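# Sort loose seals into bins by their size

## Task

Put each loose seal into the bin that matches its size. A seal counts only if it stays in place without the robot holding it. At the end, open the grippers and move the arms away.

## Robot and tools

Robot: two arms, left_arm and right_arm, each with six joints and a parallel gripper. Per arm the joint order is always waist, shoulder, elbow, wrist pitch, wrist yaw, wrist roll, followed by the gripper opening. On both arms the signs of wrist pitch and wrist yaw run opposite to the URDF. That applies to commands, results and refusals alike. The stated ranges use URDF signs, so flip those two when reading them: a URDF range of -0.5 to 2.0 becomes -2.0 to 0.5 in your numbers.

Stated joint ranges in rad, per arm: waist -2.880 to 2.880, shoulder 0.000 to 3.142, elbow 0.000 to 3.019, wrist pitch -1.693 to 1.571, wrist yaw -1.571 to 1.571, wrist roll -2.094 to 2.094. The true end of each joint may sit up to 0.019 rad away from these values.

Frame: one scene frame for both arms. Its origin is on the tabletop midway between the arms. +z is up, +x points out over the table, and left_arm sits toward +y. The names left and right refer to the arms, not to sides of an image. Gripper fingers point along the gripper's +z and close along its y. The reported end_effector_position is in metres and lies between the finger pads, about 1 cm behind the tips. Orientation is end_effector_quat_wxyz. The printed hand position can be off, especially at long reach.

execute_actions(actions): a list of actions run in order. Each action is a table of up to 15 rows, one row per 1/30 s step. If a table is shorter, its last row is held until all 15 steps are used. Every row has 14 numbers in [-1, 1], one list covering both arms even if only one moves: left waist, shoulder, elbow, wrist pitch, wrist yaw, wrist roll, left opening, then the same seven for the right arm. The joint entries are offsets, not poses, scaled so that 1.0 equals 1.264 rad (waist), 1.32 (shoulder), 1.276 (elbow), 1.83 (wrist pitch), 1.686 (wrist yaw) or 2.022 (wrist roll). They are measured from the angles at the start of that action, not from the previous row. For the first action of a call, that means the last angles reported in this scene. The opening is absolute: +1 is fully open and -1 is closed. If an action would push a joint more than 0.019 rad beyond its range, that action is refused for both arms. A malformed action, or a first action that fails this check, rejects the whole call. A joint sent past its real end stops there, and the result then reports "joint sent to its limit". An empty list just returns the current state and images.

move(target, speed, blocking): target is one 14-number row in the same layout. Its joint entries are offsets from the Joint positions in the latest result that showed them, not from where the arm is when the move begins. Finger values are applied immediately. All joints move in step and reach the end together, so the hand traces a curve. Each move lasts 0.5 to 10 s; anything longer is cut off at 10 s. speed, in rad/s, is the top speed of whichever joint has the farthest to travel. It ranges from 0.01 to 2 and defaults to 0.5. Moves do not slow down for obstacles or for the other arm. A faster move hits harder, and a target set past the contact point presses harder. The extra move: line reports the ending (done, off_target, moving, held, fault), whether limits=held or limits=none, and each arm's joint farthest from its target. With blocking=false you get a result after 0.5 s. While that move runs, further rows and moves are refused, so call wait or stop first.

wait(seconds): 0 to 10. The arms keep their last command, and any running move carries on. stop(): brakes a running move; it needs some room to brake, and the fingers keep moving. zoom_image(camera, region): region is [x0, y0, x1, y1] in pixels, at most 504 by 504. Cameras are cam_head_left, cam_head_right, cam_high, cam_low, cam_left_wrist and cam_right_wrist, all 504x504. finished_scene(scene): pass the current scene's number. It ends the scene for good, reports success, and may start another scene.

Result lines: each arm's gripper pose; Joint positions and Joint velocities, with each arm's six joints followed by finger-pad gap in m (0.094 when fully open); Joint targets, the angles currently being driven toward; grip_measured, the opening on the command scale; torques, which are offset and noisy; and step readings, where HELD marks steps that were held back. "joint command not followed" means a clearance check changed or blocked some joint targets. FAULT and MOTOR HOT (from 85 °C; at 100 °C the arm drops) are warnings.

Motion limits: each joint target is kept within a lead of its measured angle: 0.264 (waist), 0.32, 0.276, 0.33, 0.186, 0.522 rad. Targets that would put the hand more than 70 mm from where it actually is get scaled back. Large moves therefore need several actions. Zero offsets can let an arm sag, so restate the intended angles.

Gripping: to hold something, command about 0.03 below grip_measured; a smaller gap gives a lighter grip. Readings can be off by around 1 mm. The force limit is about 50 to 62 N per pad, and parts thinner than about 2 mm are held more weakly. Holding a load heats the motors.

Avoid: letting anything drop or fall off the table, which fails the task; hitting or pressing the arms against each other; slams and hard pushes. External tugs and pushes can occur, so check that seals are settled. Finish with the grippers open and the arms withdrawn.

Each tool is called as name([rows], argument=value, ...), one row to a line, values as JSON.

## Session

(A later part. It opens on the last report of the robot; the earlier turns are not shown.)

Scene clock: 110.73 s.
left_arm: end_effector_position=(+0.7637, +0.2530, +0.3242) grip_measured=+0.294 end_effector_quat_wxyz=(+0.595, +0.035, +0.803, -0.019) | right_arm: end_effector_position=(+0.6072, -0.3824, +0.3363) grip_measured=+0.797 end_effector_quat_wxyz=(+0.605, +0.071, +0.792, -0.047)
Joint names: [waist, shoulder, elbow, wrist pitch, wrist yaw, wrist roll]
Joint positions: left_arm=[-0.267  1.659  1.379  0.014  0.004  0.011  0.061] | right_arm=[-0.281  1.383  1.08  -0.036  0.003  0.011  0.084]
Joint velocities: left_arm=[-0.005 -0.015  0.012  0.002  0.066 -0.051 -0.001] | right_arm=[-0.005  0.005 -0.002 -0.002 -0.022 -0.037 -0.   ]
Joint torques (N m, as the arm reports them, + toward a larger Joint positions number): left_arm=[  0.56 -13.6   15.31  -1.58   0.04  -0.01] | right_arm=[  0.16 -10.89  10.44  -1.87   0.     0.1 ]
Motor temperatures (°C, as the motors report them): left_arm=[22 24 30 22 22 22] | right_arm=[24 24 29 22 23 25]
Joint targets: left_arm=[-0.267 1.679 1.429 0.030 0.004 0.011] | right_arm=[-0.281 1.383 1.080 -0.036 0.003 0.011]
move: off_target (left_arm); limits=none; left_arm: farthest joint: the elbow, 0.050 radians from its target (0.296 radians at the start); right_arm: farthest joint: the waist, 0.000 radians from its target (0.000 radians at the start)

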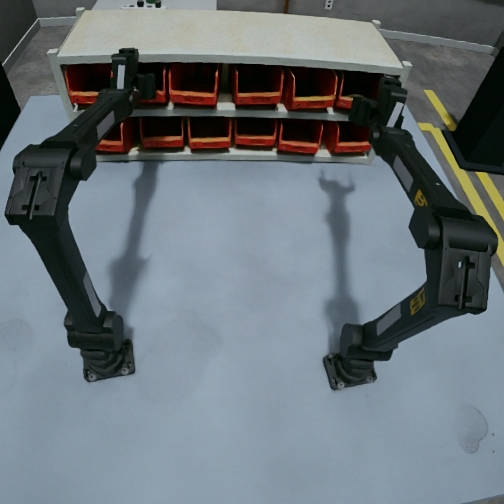

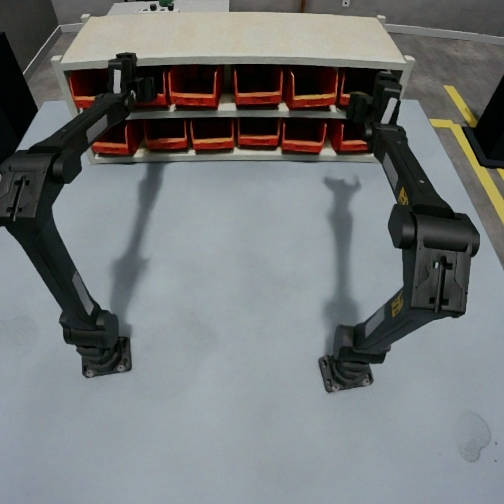

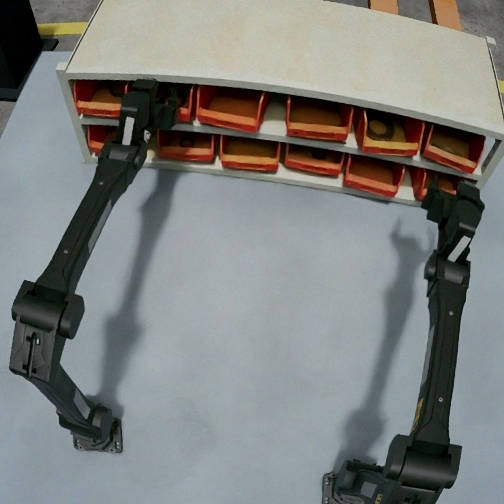

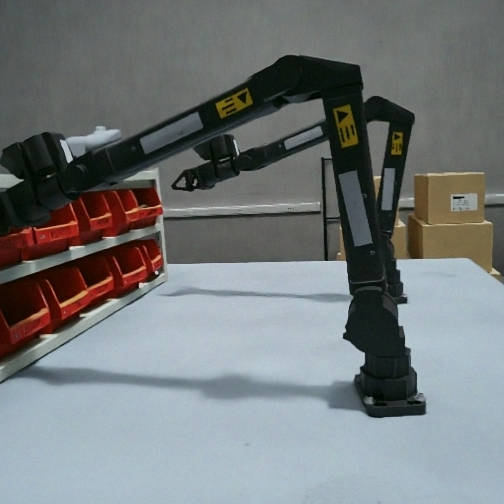

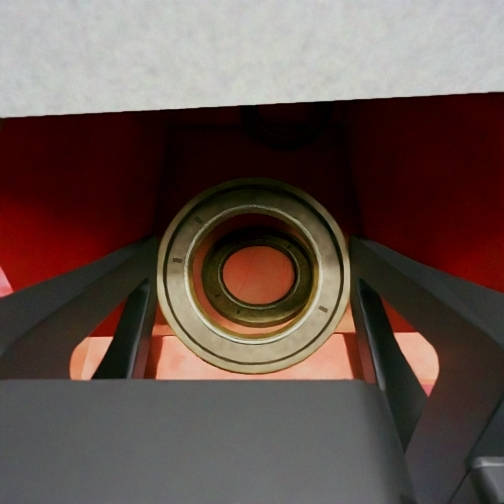

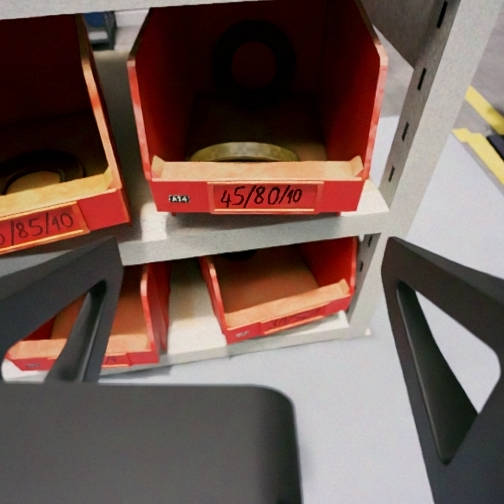

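move(target=[0,0,0.038,0,0,0,0.55,0,0,0,0,0,0,0.8])

move(target=[0,-0.345,-0.37,-0.03,0,0,0.55,0,-0.1,-0.1,0,0,0,0.8])

finished_scene(scene=1)

Scene clock: 113.50 s.
left_arm: end_effector_position=(+0.7635, +0.2530, +0.3235) grip_measured=+0.547 end_effector_quat_wxyz=(+0.595, +0.035, +0.803, -0.019) | right_arm: end_effector_position=(+0.6072, -0.3824, +0.3363) grip_measured=+0.797 end_effector_quat_wxyz=(+0.605, +0.071, +0.792, -0.047)
Joint names: [waist, shoulder, elbow, wrist pitch, wrist yaw, wrist roll]
Joint positions: left_arm=[-0.267  1.659  1.377  0.014  0.004  0.011  0.073] | right_arm=[-0.281  1.383  1.08  -0.036  0.003  0.011  0.084]
Joint velocities: left_arm=[ 0.005 -0.015  0.007  0.012  0.022 -0.037  0.   ] | right_arm=[-0.005  0.024 -0.012  0.012  0.051  0.022  0.001]
Joint torques (N m, as the arm reports them, + toward a larger Joint positions number): left_arm=[  0.43 -15.71  15.25  -2.34   0.03   0.  ] | right_arm=[  0.31 -11.02  10.41  -1.92   0.     0.12]
Motor temperatures (°C, as the motors report them): left_arm=[22 24 30 22 22 22] | right_arm=[24 24 29 22 23 25]
Joint targets: left_arm=[-0.267 1.659 1.427 0.014 0.004 0.011] | right_arm=[-0.281 1.383 1.080 -0.036 0.003 0.011]
move: off_target (left_arm); limits=none; left_arm: farthest joint: the elbow, 0.050 radians from its target (0.049 radians at the start); right_arm: farthest joint: the waist, 0.000 radians from its target (0.000 radians at the start)

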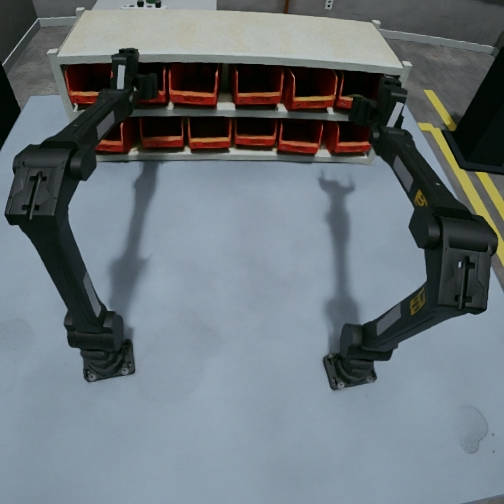

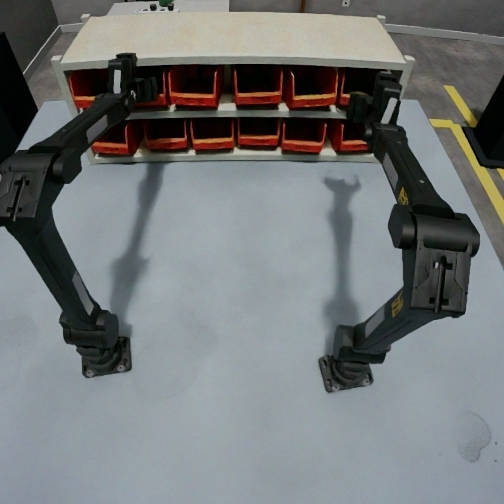

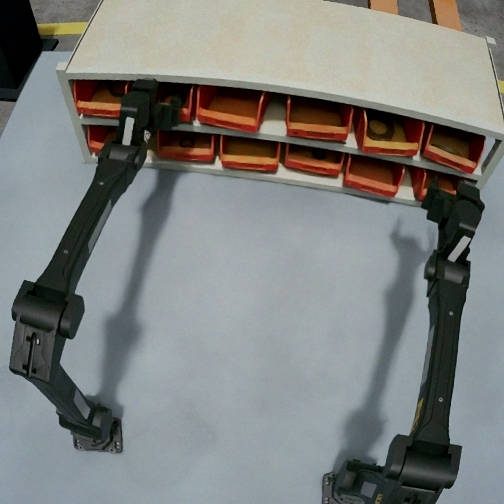

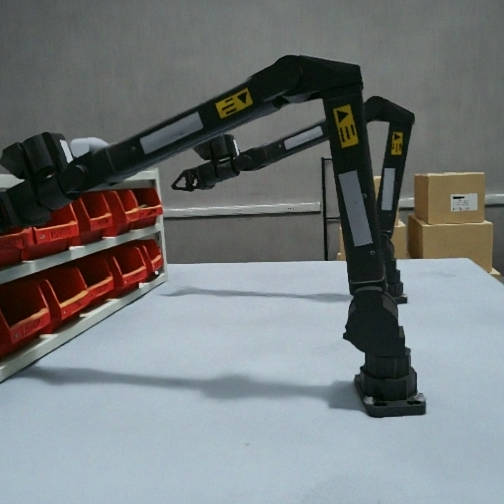

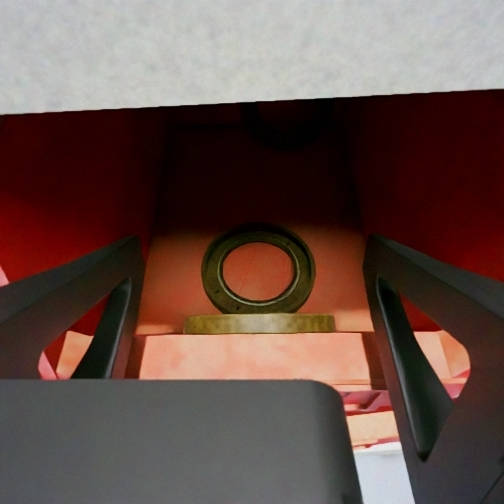

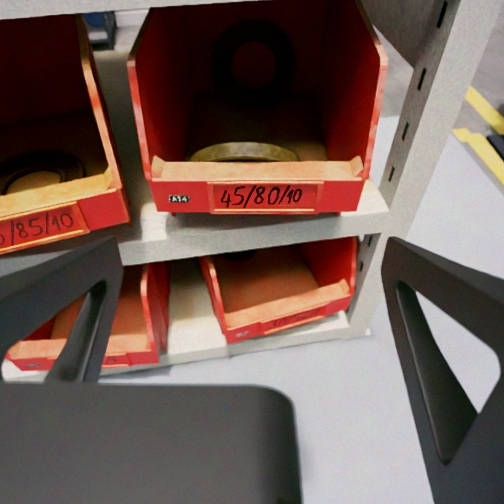

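Scene clock: 114.93 s.
left_arm: end_effector_position=(+0.5900, +0.2668, +0.3189) grip_measured=+0.547 end_effector_quat_wxyz=(+0.594, +0.035, +0.803, -0.019) | right_arm: end_effector_position=(+0.5608, -0.3745, +0.3296) grip_measured=+0.797 end_effector_quat_wxyz=(+0.603, +0.071, +0.793, -0.047)
Joint names: [waist, shoulder, elbow, wrist pitch, wrist yaw, wrist roll]
Joint positions: left_arm=[-0.267  1.212  0.899 -0.016  0.004  0.011  0.073] | right_arm=[-0.281  1.263  0.955 -0.036  0.003  0.011  0.084]
Joint velocities: left_arm=[-0.005 -0.015 -0.007  0.022 -0.095 -0.125  0.001] | right_arm=[-0.015  0.005 -0.002  0.012  0.007  0.022  0.   ]
Joint torques (N m, as the arm reports them, + toward a larger Joint positions number): left_arm=[ 0.3  -8.63 11.3  -3.65  0.04  0.  ] | right_arm=[ 0.2  -9.83 10.25 -1.88  0.    0.11]
Motor temperatures (°C, as the motors report them): left_arm=[22 24 30 22 22 22] | right_arm=[24 24 29 22 23 25]
Joint targets: left_arm=[-0.267 1.204 0.906 -0.041 0.004 0.011] | right_arm=[-0.281 1.251 0.953 -0.036 0.003 0.011]
move: off_target (left_arm); limits=none; left_arm: farthest joint: the wrist pitch, 0.025 radians from its target (0.055 radians at the start); right_arm: farthest joint: the shoulder, 0.012 radians from its target (0.132 radians at the start)

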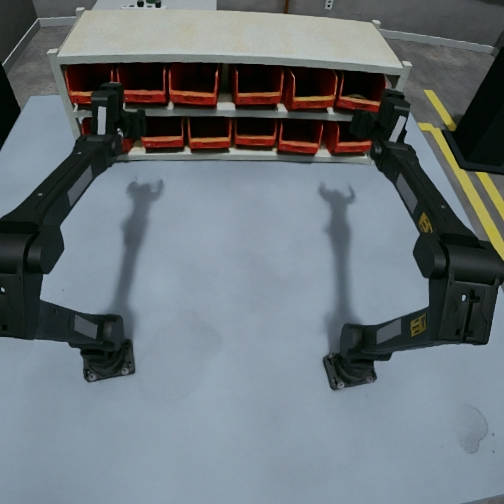

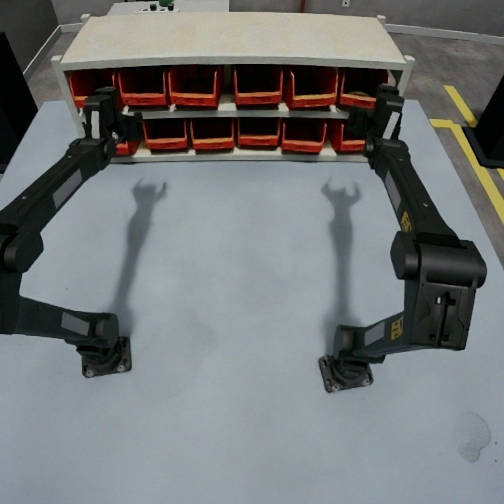

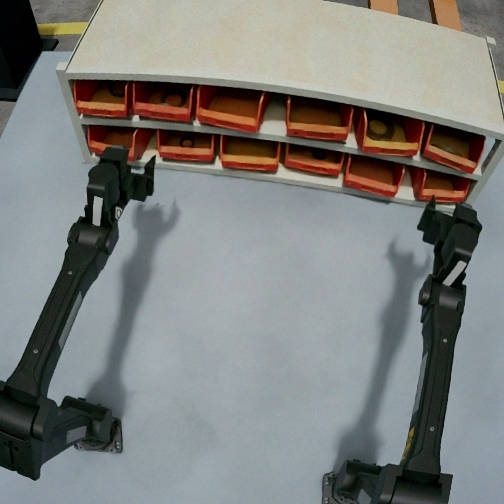

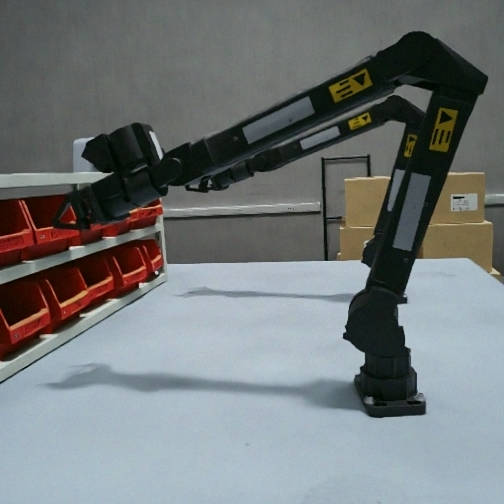

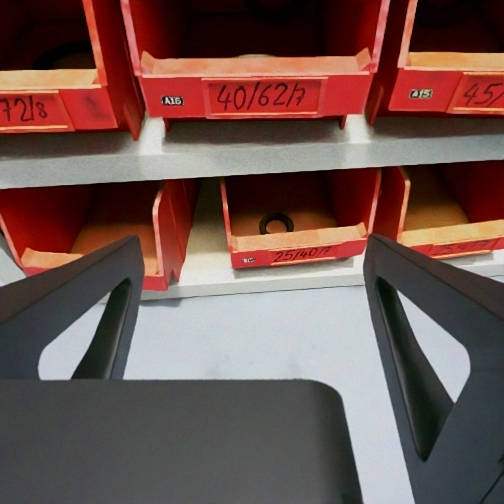

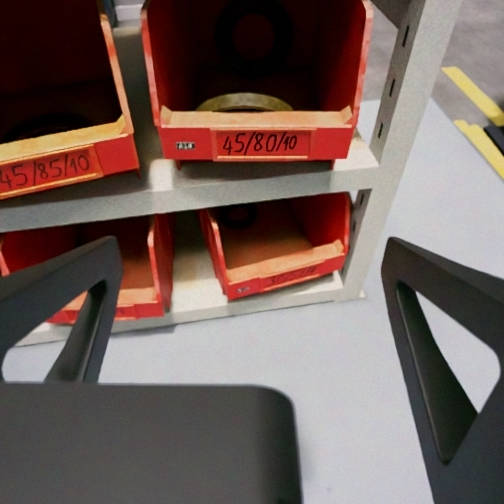

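The scene is finished: the task was done.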